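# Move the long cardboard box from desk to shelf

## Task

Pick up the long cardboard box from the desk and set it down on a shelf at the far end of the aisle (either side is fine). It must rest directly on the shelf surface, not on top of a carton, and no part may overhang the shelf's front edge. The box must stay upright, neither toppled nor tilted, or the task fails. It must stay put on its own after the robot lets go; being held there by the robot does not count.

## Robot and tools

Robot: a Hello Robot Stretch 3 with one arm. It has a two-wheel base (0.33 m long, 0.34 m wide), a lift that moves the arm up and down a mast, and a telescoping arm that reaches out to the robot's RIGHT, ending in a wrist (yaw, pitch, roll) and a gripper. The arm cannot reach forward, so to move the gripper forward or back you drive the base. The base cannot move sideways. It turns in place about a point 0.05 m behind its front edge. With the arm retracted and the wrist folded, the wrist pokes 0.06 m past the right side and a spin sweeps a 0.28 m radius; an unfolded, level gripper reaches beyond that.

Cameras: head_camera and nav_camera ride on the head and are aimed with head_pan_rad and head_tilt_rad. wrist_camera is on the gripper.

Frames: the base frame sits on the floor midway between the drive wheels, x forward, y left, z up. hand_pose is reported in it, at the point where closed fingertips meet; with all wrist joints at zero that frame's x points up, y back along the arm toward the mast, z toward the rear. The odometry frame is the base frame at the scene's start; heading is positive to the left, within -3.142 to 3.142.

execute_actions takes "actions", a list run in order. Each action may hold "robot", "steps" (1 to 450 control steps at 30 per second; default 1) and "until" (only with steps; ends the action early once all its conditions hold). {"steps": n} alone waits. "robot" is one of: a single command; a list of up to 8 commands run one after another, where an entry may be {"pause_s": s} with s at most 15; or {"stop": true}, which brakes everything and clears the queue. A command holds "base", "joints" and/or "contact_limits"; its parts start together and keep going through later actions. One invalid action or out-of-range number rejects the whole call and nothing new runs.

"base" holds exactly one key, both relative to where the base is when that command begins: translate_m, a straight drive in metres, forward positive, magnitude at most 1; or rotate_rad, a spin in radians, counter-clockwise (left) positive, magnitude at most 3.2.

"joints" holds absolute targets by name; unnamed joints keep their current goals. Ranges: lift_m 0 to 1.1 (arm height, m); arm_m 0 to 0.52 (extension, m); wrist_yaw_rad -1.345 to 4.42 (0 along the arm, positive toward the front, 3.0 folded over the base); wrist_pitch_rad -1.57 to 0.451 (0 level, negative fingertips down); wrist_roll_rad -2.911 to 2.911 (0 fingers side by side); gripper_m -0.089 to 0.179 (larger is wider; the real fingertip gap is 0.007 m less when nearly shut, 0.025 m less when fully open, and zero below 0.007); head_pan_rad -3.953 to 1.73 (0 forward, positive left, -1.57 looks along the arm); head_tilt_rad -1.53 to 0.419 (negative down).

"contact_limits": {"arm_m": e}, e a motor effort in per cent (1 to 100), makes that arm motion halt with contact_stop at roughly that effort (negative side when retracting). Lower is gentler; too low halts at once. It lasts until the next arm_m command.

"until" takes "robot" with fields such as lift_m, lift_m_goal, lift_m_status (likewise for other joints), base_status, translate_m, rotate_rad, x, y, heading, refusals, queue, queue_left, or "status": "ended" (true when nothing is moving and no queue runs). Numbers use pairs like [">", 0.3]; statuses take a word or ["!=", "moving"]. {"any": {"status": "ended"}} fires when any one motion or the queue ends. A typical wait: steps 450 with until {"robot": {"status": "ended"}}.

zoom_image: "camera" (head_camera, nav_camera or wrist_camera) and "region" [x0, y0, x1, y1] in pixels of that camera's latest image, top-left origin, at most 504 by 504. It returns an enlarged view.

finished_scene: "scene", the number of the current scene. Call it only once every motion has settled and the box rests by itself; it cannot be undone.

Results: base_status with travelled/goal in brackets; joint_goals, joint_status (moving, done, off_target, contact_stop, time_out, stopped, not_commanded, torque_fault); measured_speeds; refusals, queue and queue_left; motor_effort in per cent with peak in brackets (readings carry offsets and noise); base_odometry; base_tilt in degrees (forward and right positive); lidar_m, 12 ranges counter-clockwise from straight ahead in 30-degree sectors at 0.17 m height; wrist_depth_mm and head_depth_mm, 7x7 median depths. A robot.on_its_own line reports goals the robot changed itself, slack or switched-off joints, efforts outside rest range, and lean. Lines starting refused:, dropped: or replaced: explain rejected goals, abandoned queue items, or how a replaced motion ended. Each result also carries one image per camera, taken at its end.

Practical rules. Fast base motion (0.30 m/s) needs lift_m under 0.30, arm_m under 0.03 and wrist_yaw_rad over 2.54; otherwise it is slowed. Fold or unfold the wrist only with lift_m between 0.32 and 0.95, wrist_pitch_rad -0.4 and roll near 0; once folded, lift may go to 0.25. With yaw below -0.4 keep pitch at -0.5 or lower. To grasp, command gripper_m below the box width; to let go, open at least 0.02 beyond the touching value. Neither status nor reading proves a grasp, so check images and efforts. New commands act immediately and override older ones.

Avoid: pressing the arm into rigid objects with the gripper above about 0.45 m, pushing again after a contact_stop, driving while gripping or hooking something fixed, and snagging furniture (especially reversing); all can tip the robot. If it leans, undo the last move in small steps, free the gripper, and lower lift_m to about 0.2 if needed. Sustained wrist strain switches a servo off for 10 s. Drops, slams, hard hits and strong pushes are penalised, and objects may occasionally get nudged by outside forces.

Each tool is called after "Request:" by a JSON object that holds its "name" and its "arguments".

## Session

Scene 1 is done. In scene 2 I'll look for the desk without moving the base.

Request:
{"name": "execute_actions", "arguments": {"actions": [{"robot":{"joints":{"head_pan_rad":-1.57,"head_tilt_rad":-0.5}},"steps":150,"until":{"robot":{"status":"ended"}}}]}}

Scene clock: 1.37 s.
robot.base_odometry: x=+0.000 y=+0.000 heading=+0.000 (m, m, rad; robot's odometry frame)
robot.turned_by_wheels: +0.000 (rad since the last result)
robot.turned_by_imu: +0.000 (rad since the last result)
robot.base_tilt: forward=-1.6 right=-0.2 (deg)
robot.lidar_m: 2.46 1.92 1.88 1.63 1.52 1.53 0.69 0.64 1.14 0.93 2.25 2.28
robot.head_depth_mm: 1433 1020 1688 1576 1702 1498 1235 / 1343 931 1034 1509 1427 1450 1240 / 767 850 946 1054 1217 1393 1251 / 850 941 1048 1190 1358 1479 1248 / 978 1092 1242 2281 1856 1523 1255 / 2056 2227 2396 2506 1949 1531 1258 / 1926 2064 2216 2396 1970 1534 1264
robot.base_status: not_commanded
robot.joint_positions: lift_m=+0.418 arm_m=+0.000 wrist_yaw_rad=+3.011 wrist_pitch_rad=-0.386 wrist_roll_rad=+0.012 gripper_m=+0.037 head_pan_rad=-1.563 head_tilt_rad=-0.494
robot.joint_goals: lift_m=+0.418 arm_m=+0.000 wrist_yaw_rad=+3.011 wrist_pitch_rad=-0.386 wrist_roll_rad=+0.012 gripper_m=+0.037 head_pan_rad=-1.570 head_tilt_rad=-0.500
robot.joint_status: lift_m=not_commanded arm_m=not_commanded wrist_yaw_rad=not_commanded wrist_pitch_rad=not_commanded wrist_roll_rad=not_commanded gripper_m=not_commanded head_pan_rad=done head_tilt_rad=done
robot.measured_speeds: translate_m=+0.000 rotate_rad=+0.000 lift_m=+0.000 arm_m=+0.000 wrist_yaw_rad=+0.000 wrist_pitch_rad=+0.000 wrist_roll_rad=+0.000 head_pan_rad=+0.000 head_tilt_rad=+0.000
robot: refusals=0 queue=done queue_left=0
robot.motor_effort: left_wheel=+0(1) right_wheel=+0(0) lift_m=+35(35) arm_m=+0(0) wrist_yaw_rad=+0(0) wrist_pitch_rad=+6(6) wrist_roll_rad=+0(0) gripper_m=+0(1) head_pan_rad=-3(32) head_tilt_rad=-2(40) (%)
robot.hand_pose: x=+0.0084 y=+0.0817 z=+0.4374 quat_wxyz=(+0.182, +0.705, +0.089, +0.680) (m; robot's base frame)
robot.wrist_depth_mm: - - - - - - - / - - - - - - - / - - - - - - - / - - - - - 976 952 / 867 855 862 806 818 780 785 / 706 697 - 672 - 659 645 / 603 595 - 573 571 555 558
pictures: head_camera (sideways: a quarter turn clockwise sets it upright), nav_camera (sideways: a quarter turn counterclockwise sets it upright), wrist_camera
Images, in order (width x height): head_camera 896x504, nav_camera 672x504, wrist_camera 644x364.

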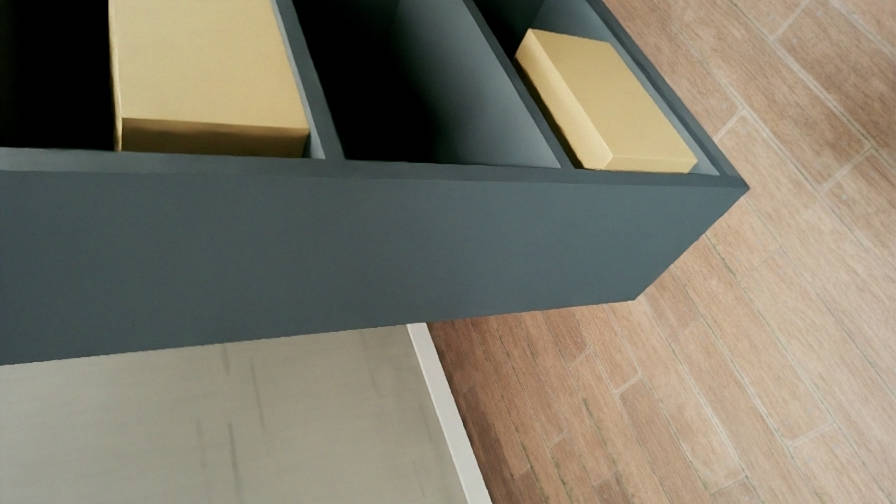

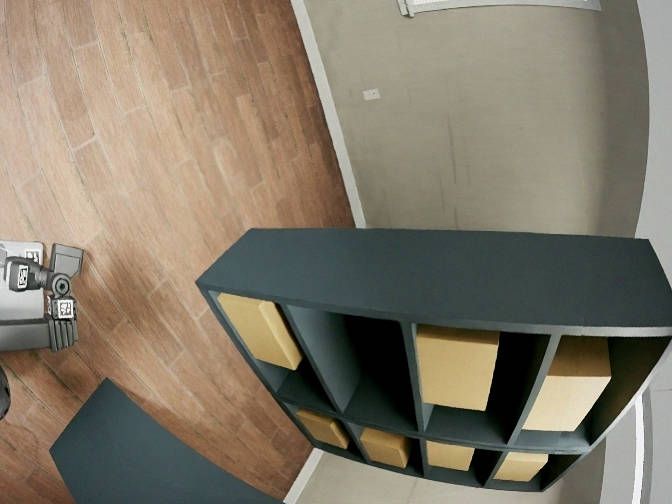

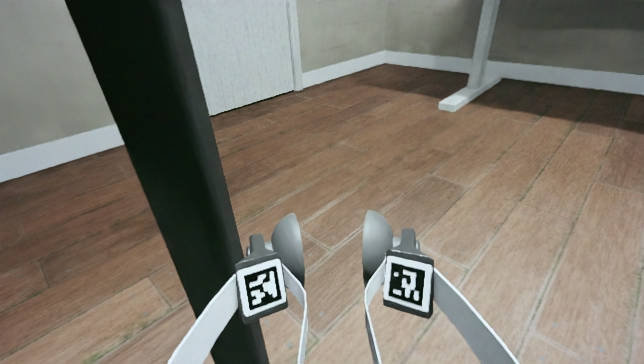

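The desk is ahead and to the left, since the wrist camera shows one of its legs. I'll look that way.

Request:
{"name": "execute_actions", "arguments": {"actions": [{"robot":{"joints":{"head_pan_rad":0.9,"head_tilt_rad":-0.4}},"steps":150,"until":{"robot":{"status":"ended"}}}]}}

Scene clock: 7.37 s.
robot.base_odometry: x=+0.000 y=+0.000 heading=+0.000 (m, m, rad; robot's odometry frame)
robot.turned_by_wheels: +0.000 (rad since the last result)
robot.turned_by_imu: +0.000 (rad since the last result)
robot.base_tilt: forward=-1.6 right=-0.2 (deg)
robot.lidar_m: 2.46 1.92 1.88 1.63 1.52 1.54 0.69 0.64 1.14 0.93 2.25 2.28
robot.head_depth_mm: 1805 1938 2064 2296 2104 1606 1298 / 1862 1988 2116 2360 2108 1610 1301 / 1892 2032 2187 2421 2129 1620 1320 / 1926 2085 2213 2527 2137 1624 1329 / 1963 2138 2270 2523 2094 1650 1327 / 2035 2217 2379 2652 2146 1640 1328 / 2054 2292 2459 2637 2178 1662 1330
robot.base_status: not_commanded
robot.joint_positions: lift_m=+0.418 arm_m=+0.000 wrist_yaw_rad=+3.011 wrist_pitch_rad=-0.386 wrist_roll_rad=+0.012 gripper_m=+0.037 head_pan_rad=+0.893 head_tilt_rad=-0.409
robot.joint_goals: lift_m=+0.418 arm_m=+0.000 wrist_yaw_rad=+3.011 wrist_pitch_rad=-0.386 wrist_roll_rad=+0.012 gripper_m=+0.037 head_pan_rad=+0.900 head_tilt_rad=-0.400
robot.joint_status: lift_m=not_commanded arm_m=not_commanded wrist_yaw_rad=not_commanded wrist_pitch_rad=not_commanded wrist_roll_rad=not_commanded gripper_m=not_commanded head_pan_rad=done head_tilt_rad=done
robot.measured_speeds: translate_m=+0.000 rotate_rad=+0.000 lift_m=+0.000 arm_m=+0.000 wrist_yaw_rad=+0.000 wrist_pitch_rad=+0.000 wrist_roll_rad=+0.000 head_pan_rad=+0.000 head_tilt_rad=+0.000
robot: refusals=0 queue=done queue_left=0
robot.motor_effort: left_wheel=+0(0) right_wheel=+0(1) lift_m=+35(36) arm_m=+0(0) wrist_yaw_rad=+0(0) wrist_pitch_rad=+6(6) wrist_roll_rad=+0(0) gripper_m=+0(0) head_pan_rad=+3(32) head_tilt_rad=+6(19) (%)
robot.hand_pose: x=+0.0084 y=+0.0817 z=+0.4374 quat_wxyz=(+0.182, +0.705, +0.089, +0.680) (m; robot's base frame)
robot.wrist_depth_mm: - - - - - - - / - - - - - - - / - - - - - - - / - - - - - 968 963 / 865 859 868 808 840 788 768 / 708 702 - 682 - 667 641 / 601 589 - 572 562 556 552
pictures: head_camera (sideways: a quarter turn clockwise sets it upright), nav_camera (sideways: a quarter turn counterclockwise sets it upright), wrist_camera
Images, in order (width x height): head_camera 896x504, nav_camera 672x504, wrist_camera 644x364.

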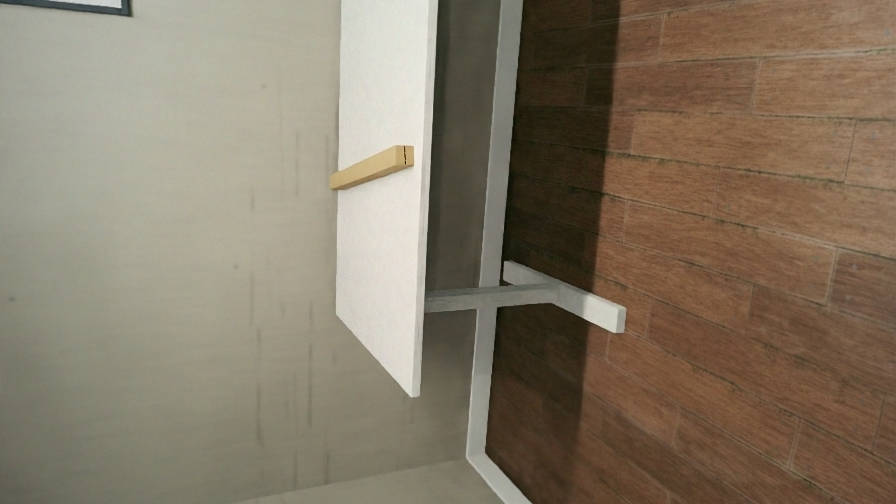

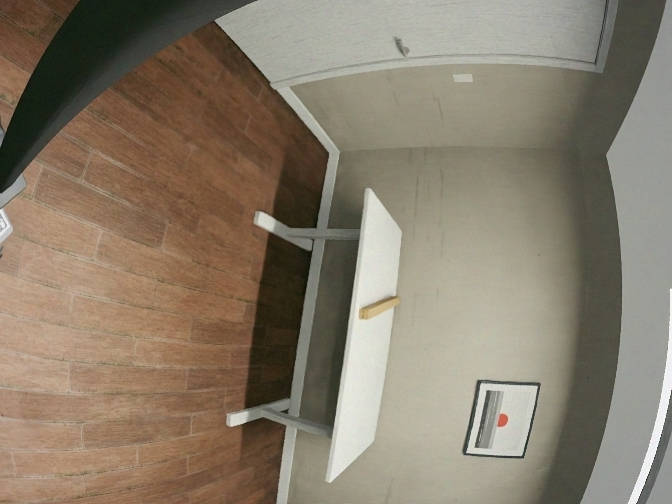

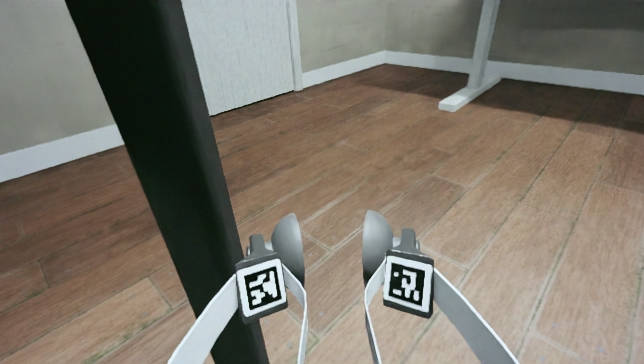

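Request:
{"name": "execute_actions", "arguments": {"actions": [{"robot":[{"joints":{"lift_m":0.28},"base":{"rotate_rad":0.83}},{"base":{"translate_m":0.7}},{"base":{"translate_m":0.7}},{"base":{"rotate_rad":1.37}},{"joints":{"lift_m":0.95,"head_pan_rad":-1.57,"head_tilt_rad":-0.8}},{"joints":{"wrist_yaw_rad":0.0,"wrist_pitch_rad":-0.4,"wrist_roll_rad":0}},{"joints":{"lift_m":1.1,"wrist_pitch_rad":-1.5,"arm_m":0.3,"gripper_m":0.12}}],"steps":450,"until":{"robot":{"status":"ended"}}},{"steps":450,"until":{"robot":{"status":"ended"}}}]}}

Scene clock: 32.90 s.
robot.base_odometry: x=+0.945 y=+1.033 heading=+2.200 (m, m, rad; robot's odometry frame)
robot.turned_by_wheels: +2.200 (rad since the last result)
robot.turned_by_imu: +2.180 (rad since the last result)
robot.base_tilt: forward=-1.5 right=-0.2 (deg)
robot.lidar_m: 1.24 1.29 1.75 2.02 3.36 2.62 2.50 0.96 0.93 0.89 0.53 0.55
robot.head_depth_mm: 753 868 943 763 641 551 461 / 747 863 947 768 646 506 468 / 743 862 940 769 605 545 487 / 740 856 939 737 650 557 489 / 734 846 940 780 652 561 491 / 733 844 940 782 656 563 492 / 730 839 941 788 657 565 494
robot.base_status: done (rotate_rad +1.3698 of +1.3700)
robot.joint_positions: lift_m=+0.465 arm_m=+0.000 wrist_yaw_rad=+3.011 wrist_pitch_rad=-0.386 wrist_roll_rad=+0.012 gripper_m=+0.037 head_pan_rad=-1.563 head_tilt_rad=-0.790
robot.joint_goals: lift_m=+0.465 arm_m=+0.000 wrist_yaw_rad=+3.011 wrist_pitch_rad=-0.386 wrist_roll_rad=+0.012 gripper_m=+0.037 head_pan_rad=-1.570 head_tilt_rad=-0.800
robot.joint_status: lift_m=contact_stop arm_m=not_commanded wrist_yaw_rad=not_commanded wrist_pitch_rad=not_commanded wrist_roll_rad=not_commanded gripper_m=not_commanded head_pan_rad=done head_tilt_rad=done
robot.measured_speeds: translate_m=+0.000 rotate_rad=+0.000 lift_m=+0.000 arm_m=+0.000 wrist_yaw_rad=+0.000 wrist_pitch_rad=+0.000 wrist_roll_rad=+0.000 head_pan_rad=+0.000 head_tilt_rad=+0.000
robot: refusals=0 queue=dropped queue_left=0
robot.on_its_own: lift_m is slack since a contact_stop, until your next command for it (your +0.950 is given up)
robot.motor_effort: left_wheel=-5(9) right_wheel=+2(5) lift_m=+37(75) arm_m=+0(0) wrist_yaw_rad=+1(1) wrist_pitch_rad=+6(6) wrist_roll_rad=+0(0) gripper_m=+0(1) head_pan_rad=-3(32) head_tilt_rad=-5(38) (%)
robot.hand_pose: x=+0.0085 y=+0.0817 z=+0.4852 quat_wxyz=(+0.181, +0.705, +0.089, +0.680) (m; robot's base frame)
robot.wrist_depth_mm: - - - - - - - / - - - - - - - / - - - - - - - / - - - - - - - / 964 915 934 878 912 850 849 / 775 764 - 734 - 707 701 / 652 644 - 633 622 613 591
pictures: head_camera (sideways: a quarter turn clockwise sets it upright), nav_camera (sideways: a quarter turn counterclockwise sets it upright), wrist_camera
dropped: robot: command 4 of its queue: lift_m: contact_stop
Images, in order (width x height): head_camera 896x504, nav_camera 672x504, wrist_camera 644x364.

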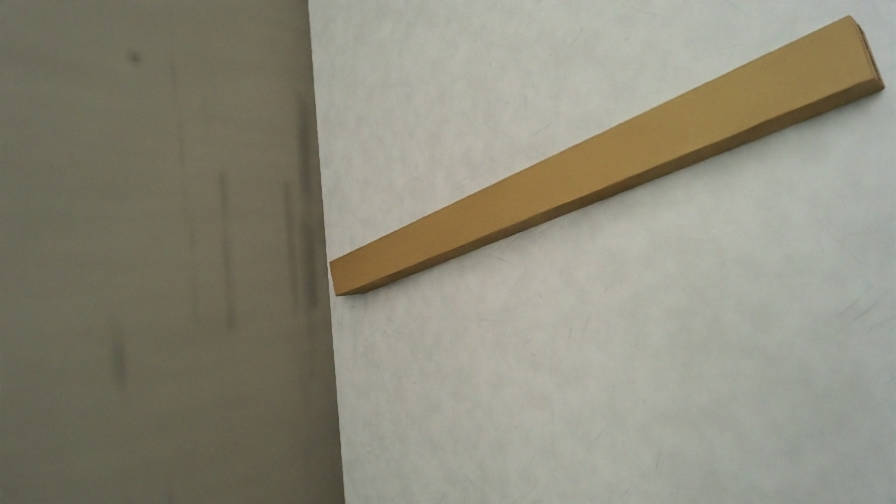

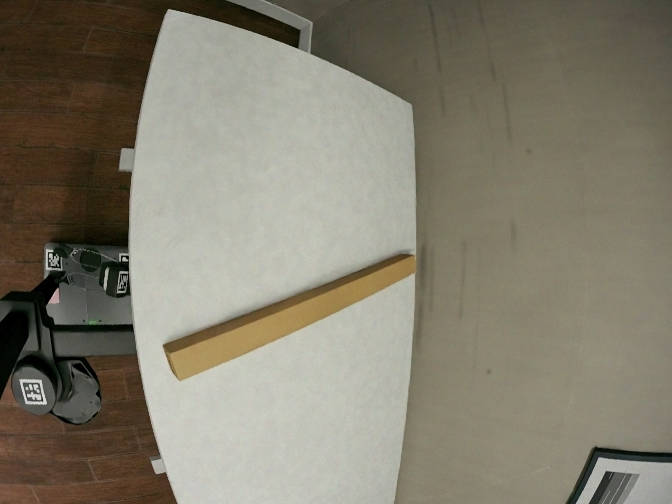

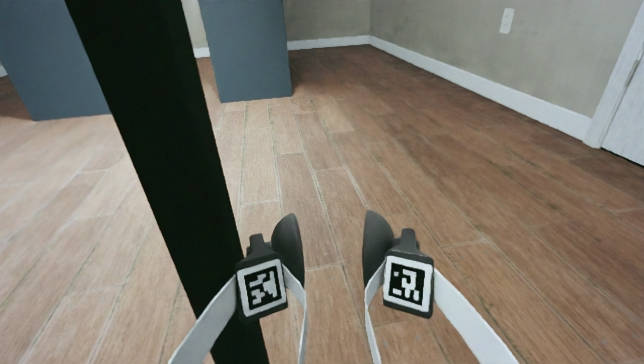

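My approach ended too close, and the wrist caught under the desk. I'll lower the lift, back away about 0.15 m, and only then raise it.

Request:
{"name": "execute_actions", "arguments": {"actions": [{"robot":[{"joints":{"lift_m":0.28}},{"base":{"rotate_rad":-0.5}},{"base":{"translate_m":-0.3}},{"base":{"rotate_rad":0.5}},{"base":{"translate_m":0.12}},{"joints":{"lift_m":0.95}},{"joints":{"wrist_yaw_rad":0.0,"wrist_pitch_rad":-0.4,"wrist_roll_rad":0}},{"joints":{"lift_m":1.1,"wrist_pitch_rad":-1.5,"arm_m":0.2,"gripper_m":0.12}}],"steps":450,"until":{"robot":{"status":"ended"}}},{"steps":450,"until":{"robot":{"status":"ended"}}}]}}

Scene clock: 67.77 s.
robot.base_odometry: x=+0.913 y=+0.833 heading=+2.200 (m, m, rad; robot's odometry frame)
robot.turned_by_wheels: +0.000 (rad since the last result)
robot.turned_by_imu: -0.001 (rad since the last result)
robot.base_tilt: forward=-1.6 right=-0.2 (deg)
robot.lidar_m: 1.38 1.43 1.94 1.87 2.86 2.47 2.36 0.93 1.08 1.04 0.73 0.75
robot.head_depth_mm: 912 1020 943 762 641 576 1103 / 909 1013 955 747 645 568 1109 / - - 922 771 645 566 1106 / 866 976 929 776 621 548 1115 / 863 996 966 724 637 561 1116 / 862 989 941 782 656 562 1119 / 860 983 976 787 657 564 1100
robot.base_status: done (translate_m +0.1200 of +0.1200)
robot.joint_positions: lift_m=+1.099 arm_m=+0.200 wrist_yaw_rad=+0.001 wrist_pitch_rad=-1.495 wrist_roll_rad=+0.006 gripper_m=+0.120 head_pan_rad=-1.563 head_tilt_rad=-0.791
robot.joint_goals: lift_m=+1.100 arm_m=+0.200 wrist_yaw_rad=+0.000 wrist_pitch_rad=-1.500 wrist_roll_rad=+0.000 gripper_m=+0.120 head_pan_rad=-1.570 head_tilt_rad=-0.800
robot.joint_status: lift_m=done arm_m=done wrist_yaw_rad=done wrist_pitch_rad=done wrist_roll_rad=done gripper_m=done head_pan_rad=done head_tilt_rad=done
robot.measured_speeds: translate_m=+0.000 rotate_rad=+0.000 lift_m=+0.000 arm_m=+0.000 wrist_yaw_rad=+0.000 wrist_pitch_rad=+0.000 wrist_roll_rad=+0.000 head_pan_rad=+0.000 head_tilt_rad=+0.000
robot: refusals=0 queue=done queue_left=0
robot.motor_effort: left_wheel=-3(9) right_wheel=+1(9) lift_m=+43(46) arm_m=+3(2) wrist_yaw_rad=-1(2) wrist_pitch_rad=-2(5) wrist_roll_rad=-2(2) gripper_m=-1(81) head_pan_rad=-1(2) head_tilt_rad=-5(6) (%)
robot.hand_pose: x=-0.0216 y=-0.3400 z=+0.9807 quat_wxyz=(+0.517, +0.480, -0.519, -0.482) (m; robot's base frame)
robot.wrist_depth_mm: 400 404 355 403 401 398 397 / 408 409 387 406 403 402 402 / 417 415 413 412 409 410 406 / 424 424 419 418 419 414 411 / 428 428 425 423 425 418 422 / 433 438 - - - - - / - - - - - - -
pictures: head_camera (sideways: a quarter turn clockwise sets it upright), nav_camera (sideways: a quarter turn counterclockwise sets it upright), wrist_camera
Images, in order (width x height): head_camera 896x504, nav_camera 672x504, wrist_camera 644x364.

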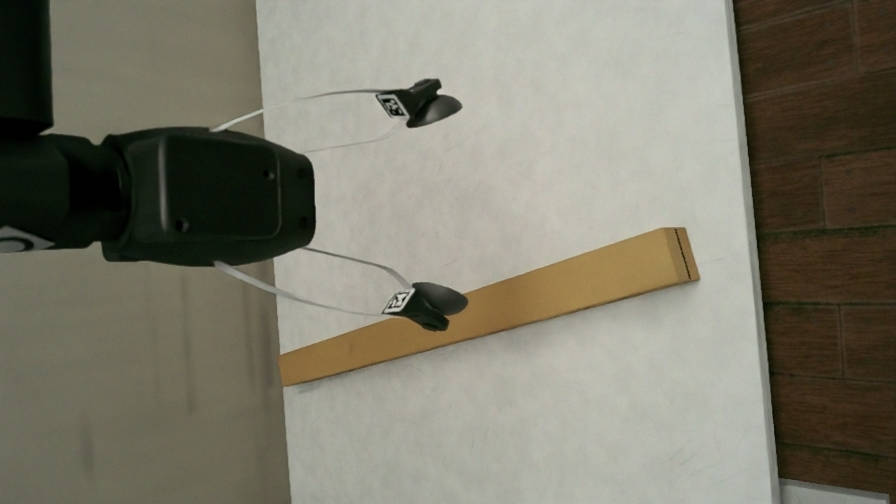

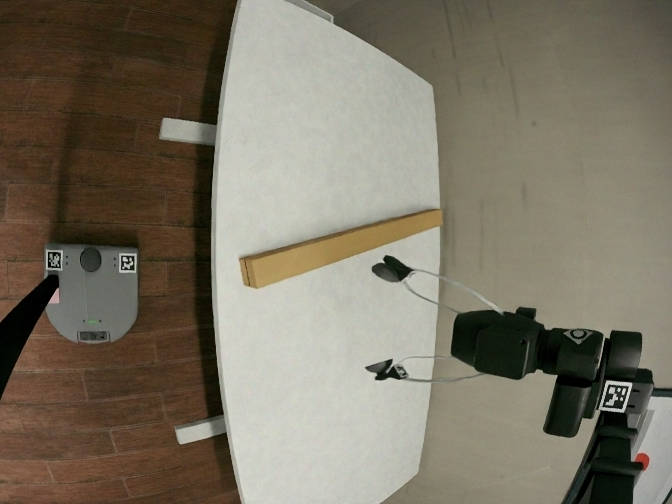

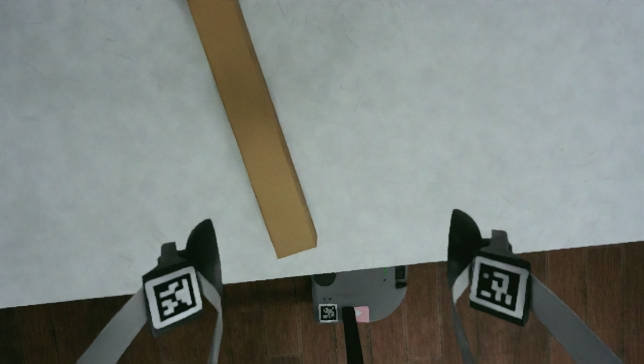

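Request:
{"name": "execute_actions", "arguments": {"actions": [{"robot":{"base":{"translate_m":0.146},"joints":{"arm_m":0.49,"wrist_yaw_rad":0.3}},"steps":450,"until":{"robot":{"status":"ended"}}}]}}

Scene clock: 75.47 s.
robot.base_odometry: x=+0.827 y=+0.951 heading=+2.200 (m, m, rad; robot's odometry frame)
robot.turned_by_wheels: +0.000 (rad since the last result)
robot.turned_by_imu: +0.000 (rad since the last result)
robot.base_tilt: forward=-1.6 right=-0.2 (deg)
robot.lidar_m: 1.24 1.28 1.74 1.87 2.30 2.62 2.51 1.04 1.08 1.03 0.64 1.33
robot.head_depth_mm: 880 1016 940 762 640 563 1096 / 877 1007 948 765 601 547 1107 / 888 1003 959 721 631 557 1104 / 892 996 906 756 649 557 1110 / 859 989 966 780 650 560 1120 / 857 983 971 785 656 563 1086 / 852 982 980 787 658 564 1091
robot.base_status: done (translate_m +0.1460 of +0.1460)
robot.joint_positions: lift_m=+1.099 arm_m=+0.490 wrist_yaw_rad=+0.298 wrist_pitch_rad=-1.496 wrist_roll_rad=+0.006 gripper_m=+0.120 head_pan_rad=-1.563 head_tilt_rad=-0.791
robot.joint_goals: lift_m=+1.100 arm_m=+0.490 wrist_yaw_rad=+0.300 wrist_pitch_rad=-1.500 wrist_roll_rad=+0.000 gripper_m=+0.120 head_pan_rad=-1.570 head_tilt_rad=-0.800
robot.joint_status: lift_m=done arm_m=done wrist_yaw_rad=done wrist_pitch_rad=done wrist_roll_rad=done gripper_m=done head_pan_rad=done head_tilt_rad=done
robot.measured_speeds: translate_m=+0.000 rotate_rad=+0.000 lift_m=+0.000 arm_m=+0.000 wrist_yaw_rad=+0.000 wrist_pitch_rad=+0.000 wrist_roll_rad=+0.000 head_pan_rad=+0.000 head_tilt_rad=+0.000
robot: refusals=0 queue=done queue_left=0
robot.motor_effort: left_wheel=-3(2) right_wheel=+0(5) lift_m=+42(43) arm_m=+2(3) wrist_yaw_rad=+1(1) wrist_pitch_rad=-2(2) wrist_roll_rad=-2(2) gripper_m=+0(0) head_pan_rad=-2(2) head_tilt_rad=-6(5) (%)
robot.hand_pose: x=-0.0231 y=-0.6301 z=+0.9807 quat_wxyz=(+0.583, +0.551, -0.443, -0.401) (m; robot's base frame)
robot.wrist_depth_mm: 404 401 399 352 396 395 393 / 409 407 401 360 403 403 402 / 416 415 414 408 410 406 403 / 419 420 417 416 415 414 408 / 426 427 421 419 423 418 418 / 433 432 431 430 429 - 423 / 442 441 437 435 431 434 431
pictures: head_camera (sideways: a quarter turn clockwise sets it upright), nav_camera (sideways: a quarter turn counterclockwise sets it upright), wrist_camera
Images, in order (width x height): head_camera 896x504, nav_camera 672x504, wrist_camera 644x364.

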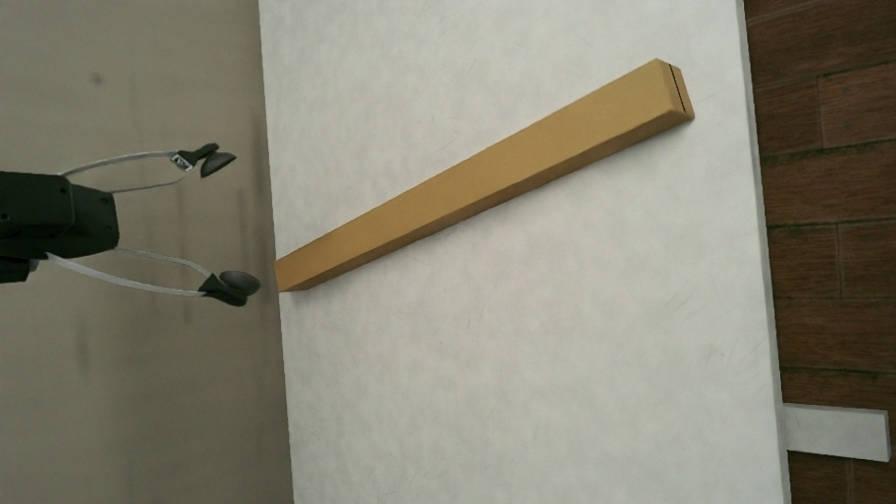

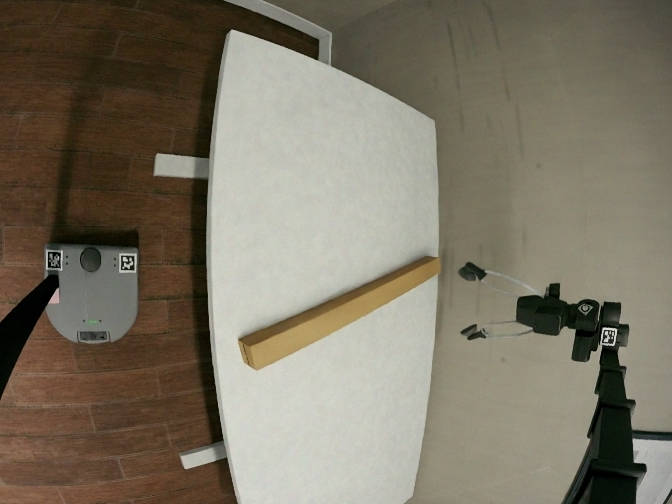

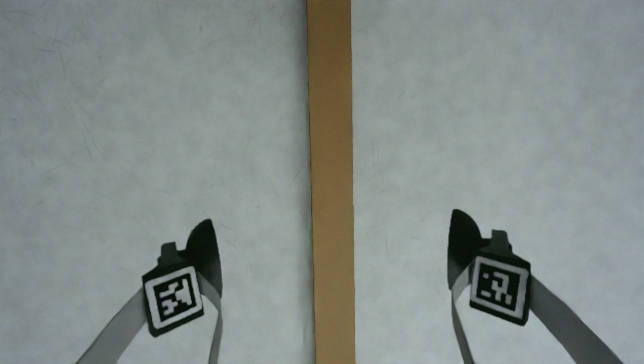

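The gripper is aligned and centred over the box. I'll grip at the same height as last time, lift, and swing the box parallel to the base.

Request:
{"name": "execute_actions", "arguments": {"actions": [{"robot":[{"joints":{"lift_m":0.86}},{"joints":{"gripper_m":0.0}},{"pause_s":0.5},{"joints":{"lift_m":1.0}},{"joints":{"arm_m":0.0,"head_pan_rad":-3.0,"head_tilt_rad":-0.3}},{"joints":{"wrist_yaw_rad":1.57}}],"steps":450,"until":{"robot":{"status":"ended"}}},{"steps":300,"until":{"robot":{"status":"ended"}}}]}}

Scene clock: 93.13 s.
robot.base_odometry: x=+0.827 y=+0.951 heading=+2.200 (m, m, rad; robot's odometry frame)
robot.turned_by_wheels: +0.000 (rad since the last result)
robot.turned_by_imu: +0.000 (rad since the last result)
robot.base_tilt: forward=-1.6 right=+0.0 (deg)
robot.lidar_m: 1.24 1.28 1.74 1.87 2.30 2.63 2.51 1.04 1.08 1.03 0.64 1.33
robot.head_depth_mm: 2085 2219 2339 2484 - - - / 2110 2226 2362 2566 - - - / 2127 2260 2415 2608 2443 1824 - / 2131 2273 2428 2642 2476 1881 - / 2175 2317 2469 2632 2383 1824 - / 2180 2343 2483 2666 1136 856 - / 2169 2232 2243 2210 1152 870 -
robot.base_status: done (translate_m +0.1460 of +0.1460)
robot.joint_positions: lift_m=+1.000 arm_m=+0.000 wrist_yaw_rad=+1.567 wrist_pitch_rad=-1.496 wrist_roll_rad=-0.005 gripper_m=+0.001 head_pan_rad=-2.993 head_tilt_rad=-0.310
robot.joint_goals: lift_m=+1.000 arm_m=+0.000 wrist_yaw_rad=+1.570 wrist_pitch_rad=-1.500 wrist_roll_rad=+0.000 gripper_m=+0.000 head_pan_rad=-3.000 head_tilt_rad=-0.300
robot.joint_status: lift_m=done arm_m=done wrist_yaw_rad=done wrist_pitch_rad=done wrist_roll_rad=done gripper_m=done head_pan_rad=done head_tilt_rad=done
robot.measured_speeds: translate_m=+0.000 rotate_rad=+0.000 lift_m=+0.000 arm_m=+0.000 wrist_yaw_rad=+0.000 wrist_pitch_rad=+0.000 wrist_roll_rad=+0.000 head_pan_rad=+0.000 head_tilt_rad=+0.000
robot: refusals=0 queue=done queue_left=0
robot.motor_effort: left_wheel=-2(2) right_wheel=+1(1) lift_m=+43(47) arm_m=-1(2) wrist_yaw_rad=+2(2) wrist_pitch_rad=-2(2) wrist_roll_rad=+2(2) gripper_m=-17(92) head_pan_rad=-3(34) head_tilt_rad=+6(43) (%)
robot.hand_pose: x=-0.0263 y=-0.1454 z=+0.8811 quat_wxyz=(+0.707, +0.706, -0.026, +0.027) (m; robot's base frame)
robot.wrist_depth_mm: - - 993 116 303 304 303 / - - - 118 308 306 305 / - - - 121 312 309 310 / - - - 123 315 316 316 / - - - 125 319 319 319 / - - - 128 129 326 324 / - - - 131 330 331 329
pictures: head_camera (sideways: a quarter turn clockwise sets it upright), nav_camera (sideways: a quarter turn counterclockwise sets it upright), wrist_camera
Images, in order (width x height): head_camera 896x504, nav_camera 672x504, wrist_camera 644x364.

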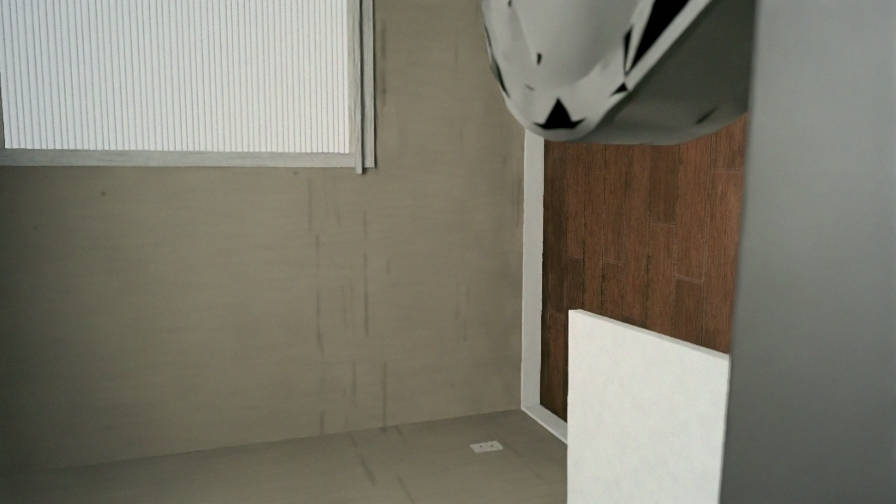

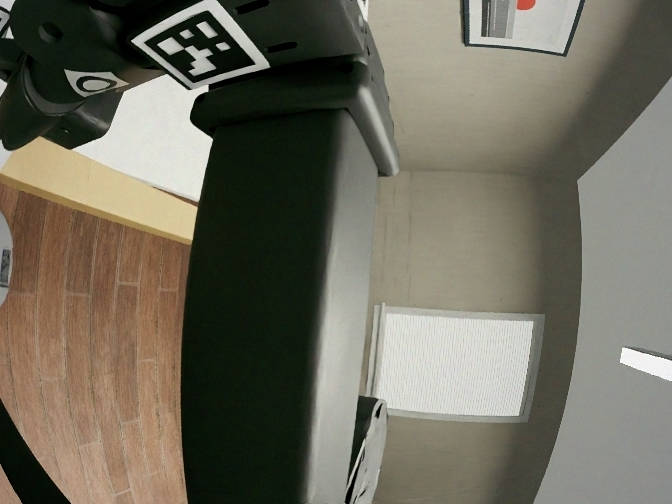

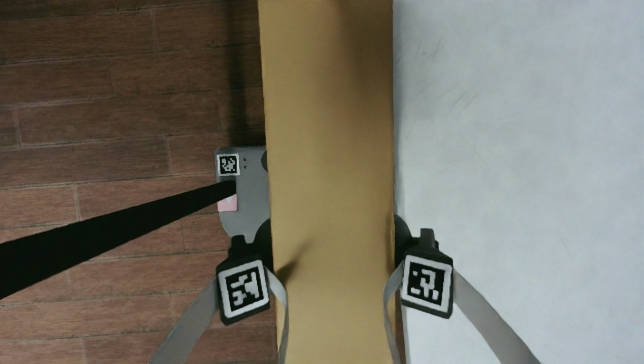

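Request:
{"name": "execute_actions", "arguments": {"actions": [{"robot":[{"base":{"rotate_rad":1.87},"joints":{"head_pan_rad":0,"head_tilt_rad":-0.3}},{"base":{"translate_m":0.74}},{"base":{"translate_m":0.74}},{"base":{"rotate_rad":-0.28}}],"steps":450,"until":{"robot":{"status":"ended"}}},{"steps":450,"until":{"robot":{"status":"ended"}}}]}}

Scene clock: 123.13 s.
robot.base_odometry: x=-0.060 y=-0.234 heading=-2.493 (m, m, rad; robot's odometry frame)
robot.turned_by_wheels: +1.590 (rad since the last result)
robot.turned_by_imu: +1.581 (rad since the last result)
robot.base_tilt: forward=-1.6 right=-0.2 (deg)
robot.lidar_m: 0.45 0.82 0.71 2.13 2.20 2.56 2.07 2.10 1.72 1.65 0.64 0.46
robot.head_depth_mm: 346 368 393 421 455 492 539 / 344 366 390 418 452 490 537 / 426 945 1234 813 598 813 791 / 1928 2027 2159 2349 2349 1731 1419 / 1948 2068 2225 2371 2440 1818 1436 / 1944 2069 2219 2348 2390 1843 1433 / 1882 2031 1759 1833 1809 1579 1423
robot.base_status: done (rotate_rad -0.2799 of -0.2800)
robot.joint_positions: lift_m=+1.000 arm_m=+0.000 wrist_yaw_rad=+1.567 wrist_pitch_rad=-1.496 wrist_roll_rad=-0.005 gripper_m=+0.001 head_pan_rad=-0.007 head_tilt_rad=-0.310
robot.joint_goals: lift_m=+1.000 arm_m=+0.000 wrist_yaw_rad=+1.570 wrist_pitch_rad=-1.500 wrist_roll_rad=+0.000 gripper_m=+0.000 head_pan_rad=+0.000 head_tilt_rad=-0.300
robot.joint_status: lift_m=done arm_m=done wrist_yaw_rad=done wrist_pitch_rad=done wrist_roll_rad=done gripper_m=done head_pan_rad=done head_tilt_rad=done
robot.measured_speeds: translate_m=+0.000 rotate_rad=+0.000 lift_m=+0.000 arm_m=+0.000 wrist_yaw_rad=+0.000 wrist_pitch_rad=+0.000 wrist_roll_rad=+0.000 head_pan_rad=+0.000 head_tilt_rad=+0.000
robot: refusals=0 queue=done queue_left=0
robot.motor_effort: left_wheel=+2(7) right_wheel=-2(2) lift_m=+44(43) arm_m=-2(2) wrist_yaw_rad=+2(2) wrist_pitch_rad=-2(2) wrist_roll_rad=+2(2) gripper_m=-17(18) head_pan_rad=+3(32) head_tilt_rad=+6(7) (%)
robot.hand_pose: x=-0.0263 y=-0.1454 z=+0.8811 quat_wxyz=(+0.707, +0.706, -0.025, +0.027) (m; robot's base frame)
robot.wrist_depth_mm: 940 - 988 116 962 977 970 / - - - 118 - - - / - - - 121 - - - / - - - 123 - - - / - - - 126 - - - / - - - 128 128 - - / - - - 131 - - -
pictures: head_camera (sideways: a quarter turn clockwise sets it upright), nav_camera (sideways: a quarter turn counterclockwise sets it upright), wrist_camera
Images, in order (width x height): head_camera 896x504, nav_camera 672x504, wrist_camera 644x364.

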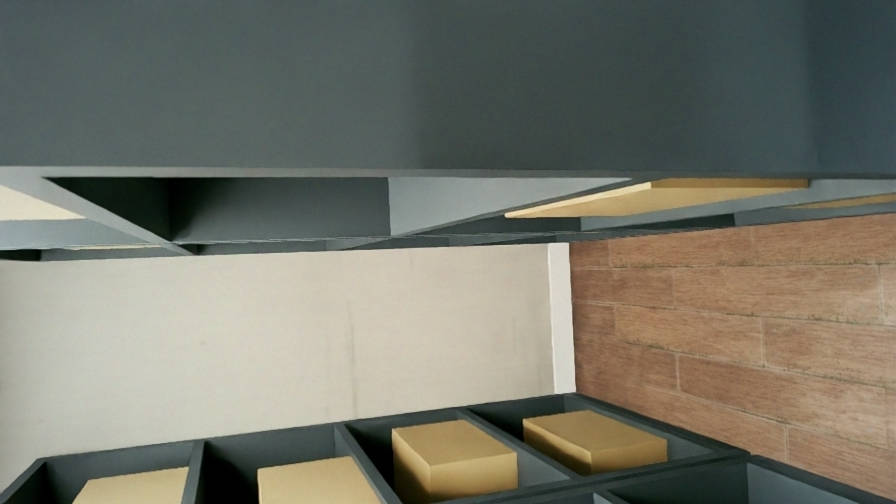

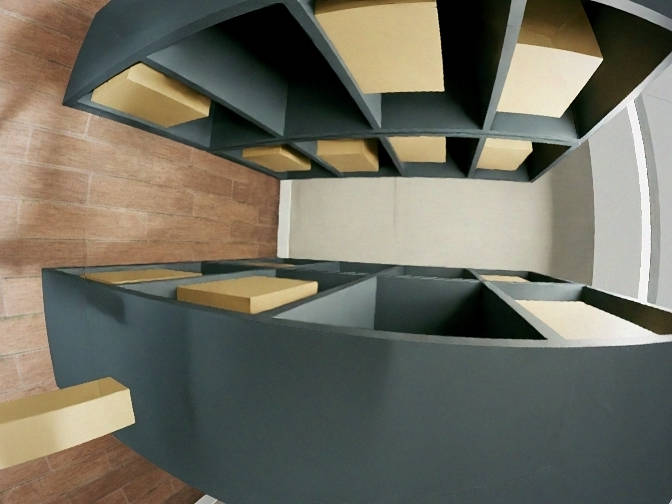

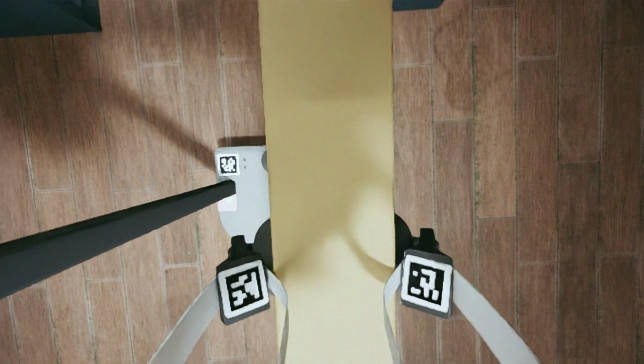

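The base is too far to the right of the aisle. I'll back up and shift left before entering.

Request:
{"name": "execute_actions", "arguments": {"actions": [{"robot":[{"base":{"translate_m":-0.5}},{"base":{"rotate_rad":0.5}},{"base":{"translate_m":0.6}},{"base":{"rotate_rad":-0.4}}],"steps":450,"until":{"robot":{"status":"ended"}}},{"steps":200,"until":{"robot":{"status":"ended"}}}]}}

Scene clock: 145.53 s.
robot.base_odometry: x=+0.092 y=-0.479 heading=-2.393 (m, m, rad; robot's odometry frame)
robot.turned_by_wheels: +0.100 (rad since the last result)
robot.turned_by_imu: +0.099 (rad since the last result)
robot.base_tilt: forward=-1.5 right=-0.1 (deg)
robot.lidar_m: 0.83 0.49 0.64 1.84 1.96 2.54 2.05 2.24 1.97 1.93 0.55 0.54
robot.head_depth_mm: 1322 1400 1299 1310 1363 1503 1331 / 1899 2016 2126 2266 2300 1798 1418 / 1915 2049 2183 2315 2435 1791 1413 / 1914 2040 2189 2304 2369 1807 1427 / 1620 1659 1454 1369 1416 1535 1348 / 913 1154 908 899 1396 1087 905 / 646 1169 692 652 633 1095 827
robot.base_status: done (rotate_rad -0.3999 of -0.4000)
robot.joint_positions: lift_m=+1.000 arm_m=+0.000 wrist_yaw_rad=+1.567 wrist_pitch_rad=-1.496 wrist_roll_rad=-0.005 gripper_m=+0.001 head_pan_rad=-0.007 head_tilt_rad=-0.310
robot.joint_goals: lift_m=+1.000 arm_m=+0.000 wrist_yaw_rad=+1.570 wrist_pitch_rad=-1.500 wrist_roll_rad=+0.000 gripper_m=+0.000 head_pan_rad=+0.000 head_tilt_rad=-0.300
robot.joint_status: lift_m=done arm_m=done wrist_yaw_rad=done wrist_pitch_rad=done wrist_roll_rad=done gripper_m=done head_pan_rad=done head_tilt_rad=done
robot.measured_speeds: translate_m=+0.000 rotate_rad=+0.000 lift_m=+0.000 arm_m=+0.000 wrist_yaw_rad=+0.000 wrist_pitch_rad=+0.000 wrist_roll_rad=+0.000 head_pan_rad=+0.000 head_tilt_rad=+0.000
robot: refusals=0 queue=done queue_left=0
robot.motor_effort: left_wheel=+3(5) right_wheel=-2(4) lift_m=+43(43) arm_m=-2(2) wrist_yaw_rad=+2(2) wrist_pitch_rad=-2(2) wrist_roll_rad=+2(2) gripper_m=-16(17) head_pan_rad=+3(4) head_tilt_rad=+7(5) (%)
robot.hand_pose: x=-0.0263 y=-0.1454 z=+0.8811 quat_wxyz=(+0.707, +0.706, -0.025, +0.027) (m; robot's base frame)
robot.wrist_depth_mm: - - 978 116 858 877 984 / - - - 119 - - - / - - - 121 - - - / - - - 123 - - - / - - - 126 - - - / - - - 128 128 - - / - - - 131 - - -
pictures: head_camera (sideways: a quarter turn clockwise sets it upright), nav_camera (sideways: a quarter turn counterclockwise sets it upright), wrist_camera
Images, in order (width x height): head_camera 896x504, nav_camera 672x504, wrist_camera 644x364.

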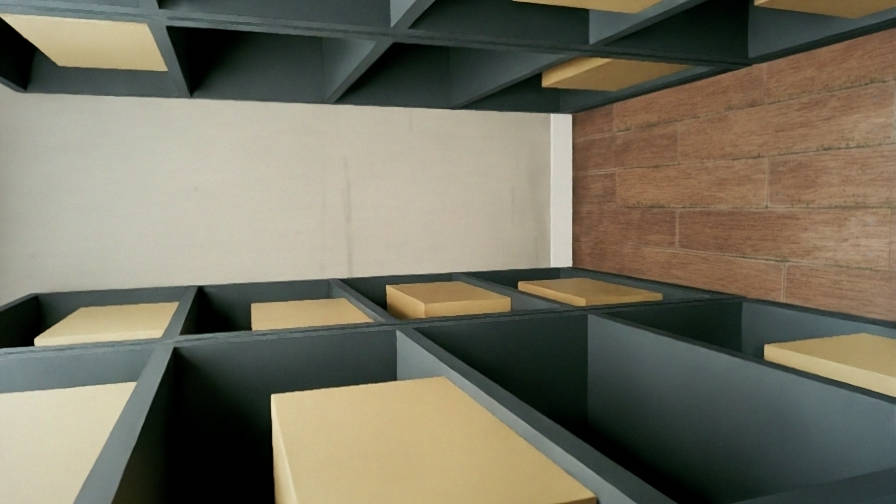

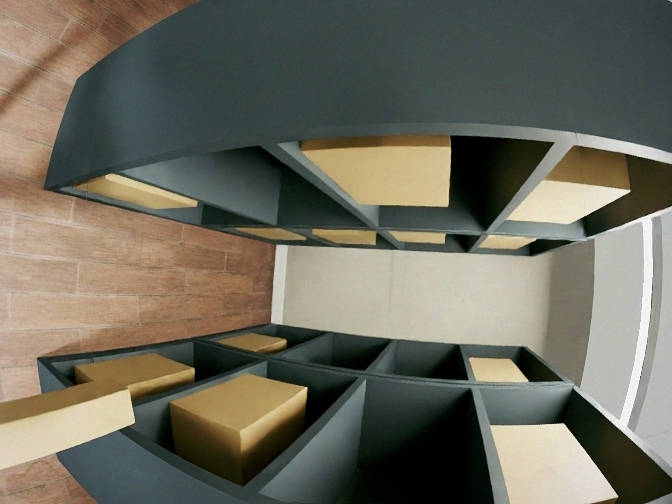

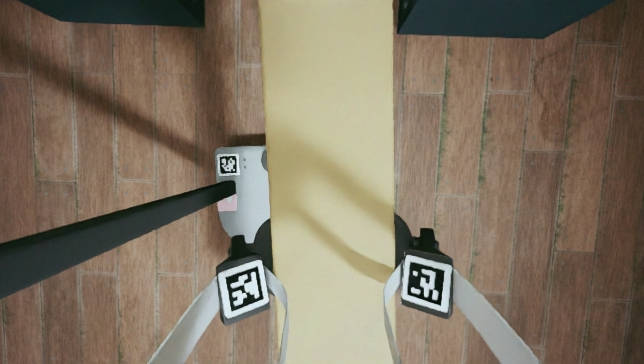

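Request:
{"name": "execute_actions", "arguments": {"actions": [{"robot":[{"base":{"rotate_rad":-0.13},"joints":{"lift_m":0.72}},{"base":{"translate_m":0.9}},{"base":{"rotate_rad":0.04}}],"steps":450,"until":{"robot":{"status":"ended"}}}]}}

Scene clock: 164.43 s.
robot.base_odometry: x=-0.641 y=-1.001 heading=-2.483 (m, m, rad; robot's odometry frame)
robot.turned_by_wheels: -0.090 (rad since the last result)
robot.turned_by_imu: -0.087 (rad since the last result)
robot.base_tilt: forward=-1.5 right=-0.2 (deg)
robot.lidar_m: 1.37 0.49 0.55 0.32 0.33 0.45 2.96 0.47 0.34 0.33 0.34 0.50
robot.head_depth_mm: 1083 1185 1270 1096 1414 1096 1032 / 1145 1208 1285 1368 1449 1572 1361 / 1155 1227 1315 1407 1519 1627 1418 / 1151 1227 1311 1403 1514 1628 1423 / 1153 1218 1308 1408 1496 1636 1437 / 1144 1218 1281 1358 1398 1303 1260 / 1090 1174 1218 928 982 948 880
robot.base_status: done (rotate_rad +0.0399 of +0.0400)
robot.joint_positions: lift_m=+0.720 arm_m=+0.000 wrist_yaw_rad=+1.567 wrist_pitch_rad=-1.496 wrist_roll_rad=-0.005 gripper_m=+0.001 head_pan_rad=-0.007 head_tilt_rad=-0.310
robot.joint_goals: lift_m=+0.720 arm_m=+0.000 wrist_yaw_rad=+1.570 wrist_pitch_rad=-1.500 wrist_roll_rad=+0.000 gripper_m=+0.000 head_pan_rad=+0.000 head_tilt_rad=-0.300
robot.joint_status: lift_m=done arm_m=done wrist_yaw_rad=done wrist_pitch_rad=done wrist_roll_rad=done gripper_m=done head_pan_rad=done head_tilt_rad=done
robot.measured_speeds: translate_m=+0.000 rotate_rad=+0.000 lift_m=+0.000 arm_m=+0.000 wrist_yaw_rad=+0.000 wrist_pitch_rad=+0.000 wrist_roll_rad=+0.000 head_pan_rad=+0.000 head_tilt_rad=+0.000
robot: refusals=0 queue=done queue_left=0
robot.motor_effort: left_wheel=-2(8) right_wheel=+1(5) lift_m=+28(42) arm_m=-2(2) wrist_yaw_rad=+1(2) wrist_pitch_rad=-2(2) wrist_roll_rad=+2(2) gripper_m=-17(18) head_pan_rad=+3(3) head_tilt_rad=+5(7) (%)
robot.hand_pose: x=-0.0263 y=-0.1454 z=+0.6016 quat_wxyz=(+0.707, +0.706, -0.025, +0.027) (m; robot's base frame)
robot.wrist_depth_mm: 657 723 738 116 653 646 213 / 669 742 736 118 656 400 216 / 681 741 736 120 509 404 217 / 534 688 - 123 520 408 219 / 503 743 - 126 472 421 222 / 539 710 - 128 128 419 223 / 518 722 793 131 692 427 226
pictures: head_camera (sideways: a quarter turn clockwise sets it upright), nav_camera (sideways: a quarter turn counterclockwise sets it upright), wrist_camera
Images, in order (width x height): head_camera 896x504, nav_camera 672x504, wrist_camera 644x364.

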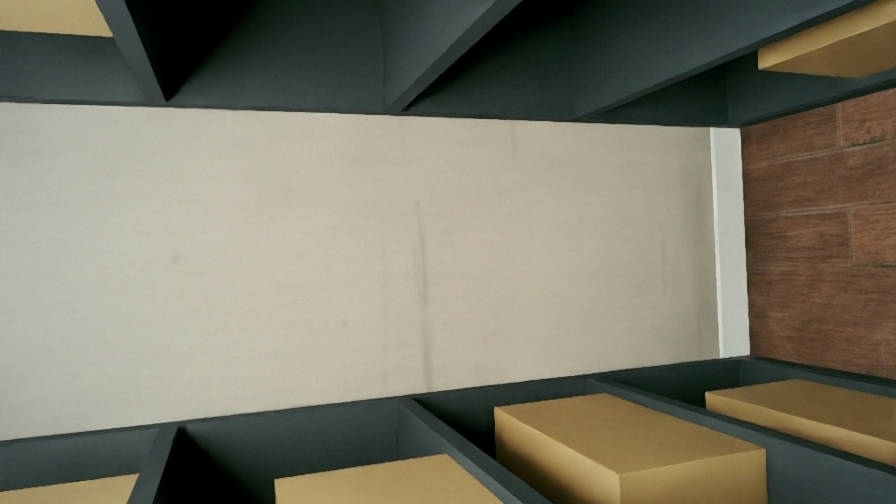

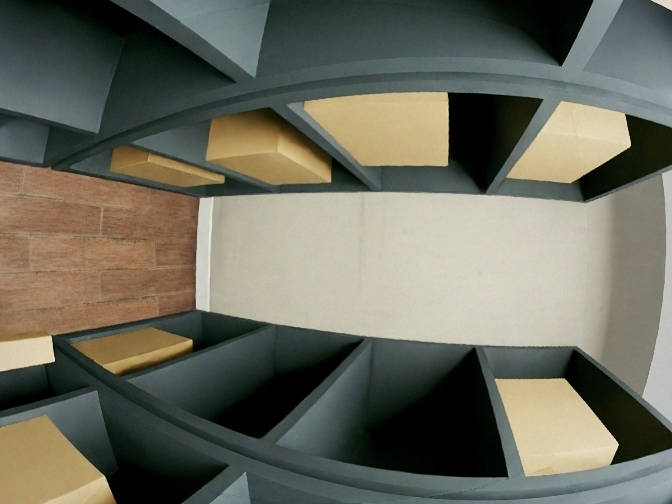

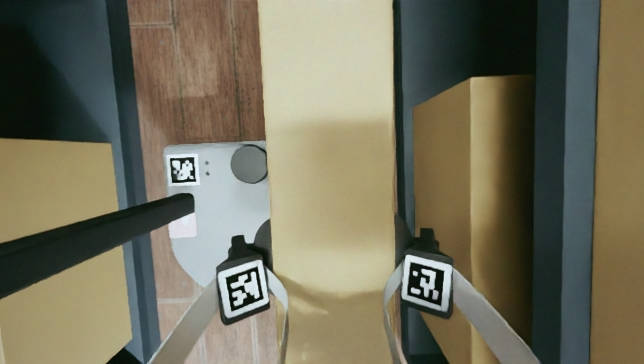

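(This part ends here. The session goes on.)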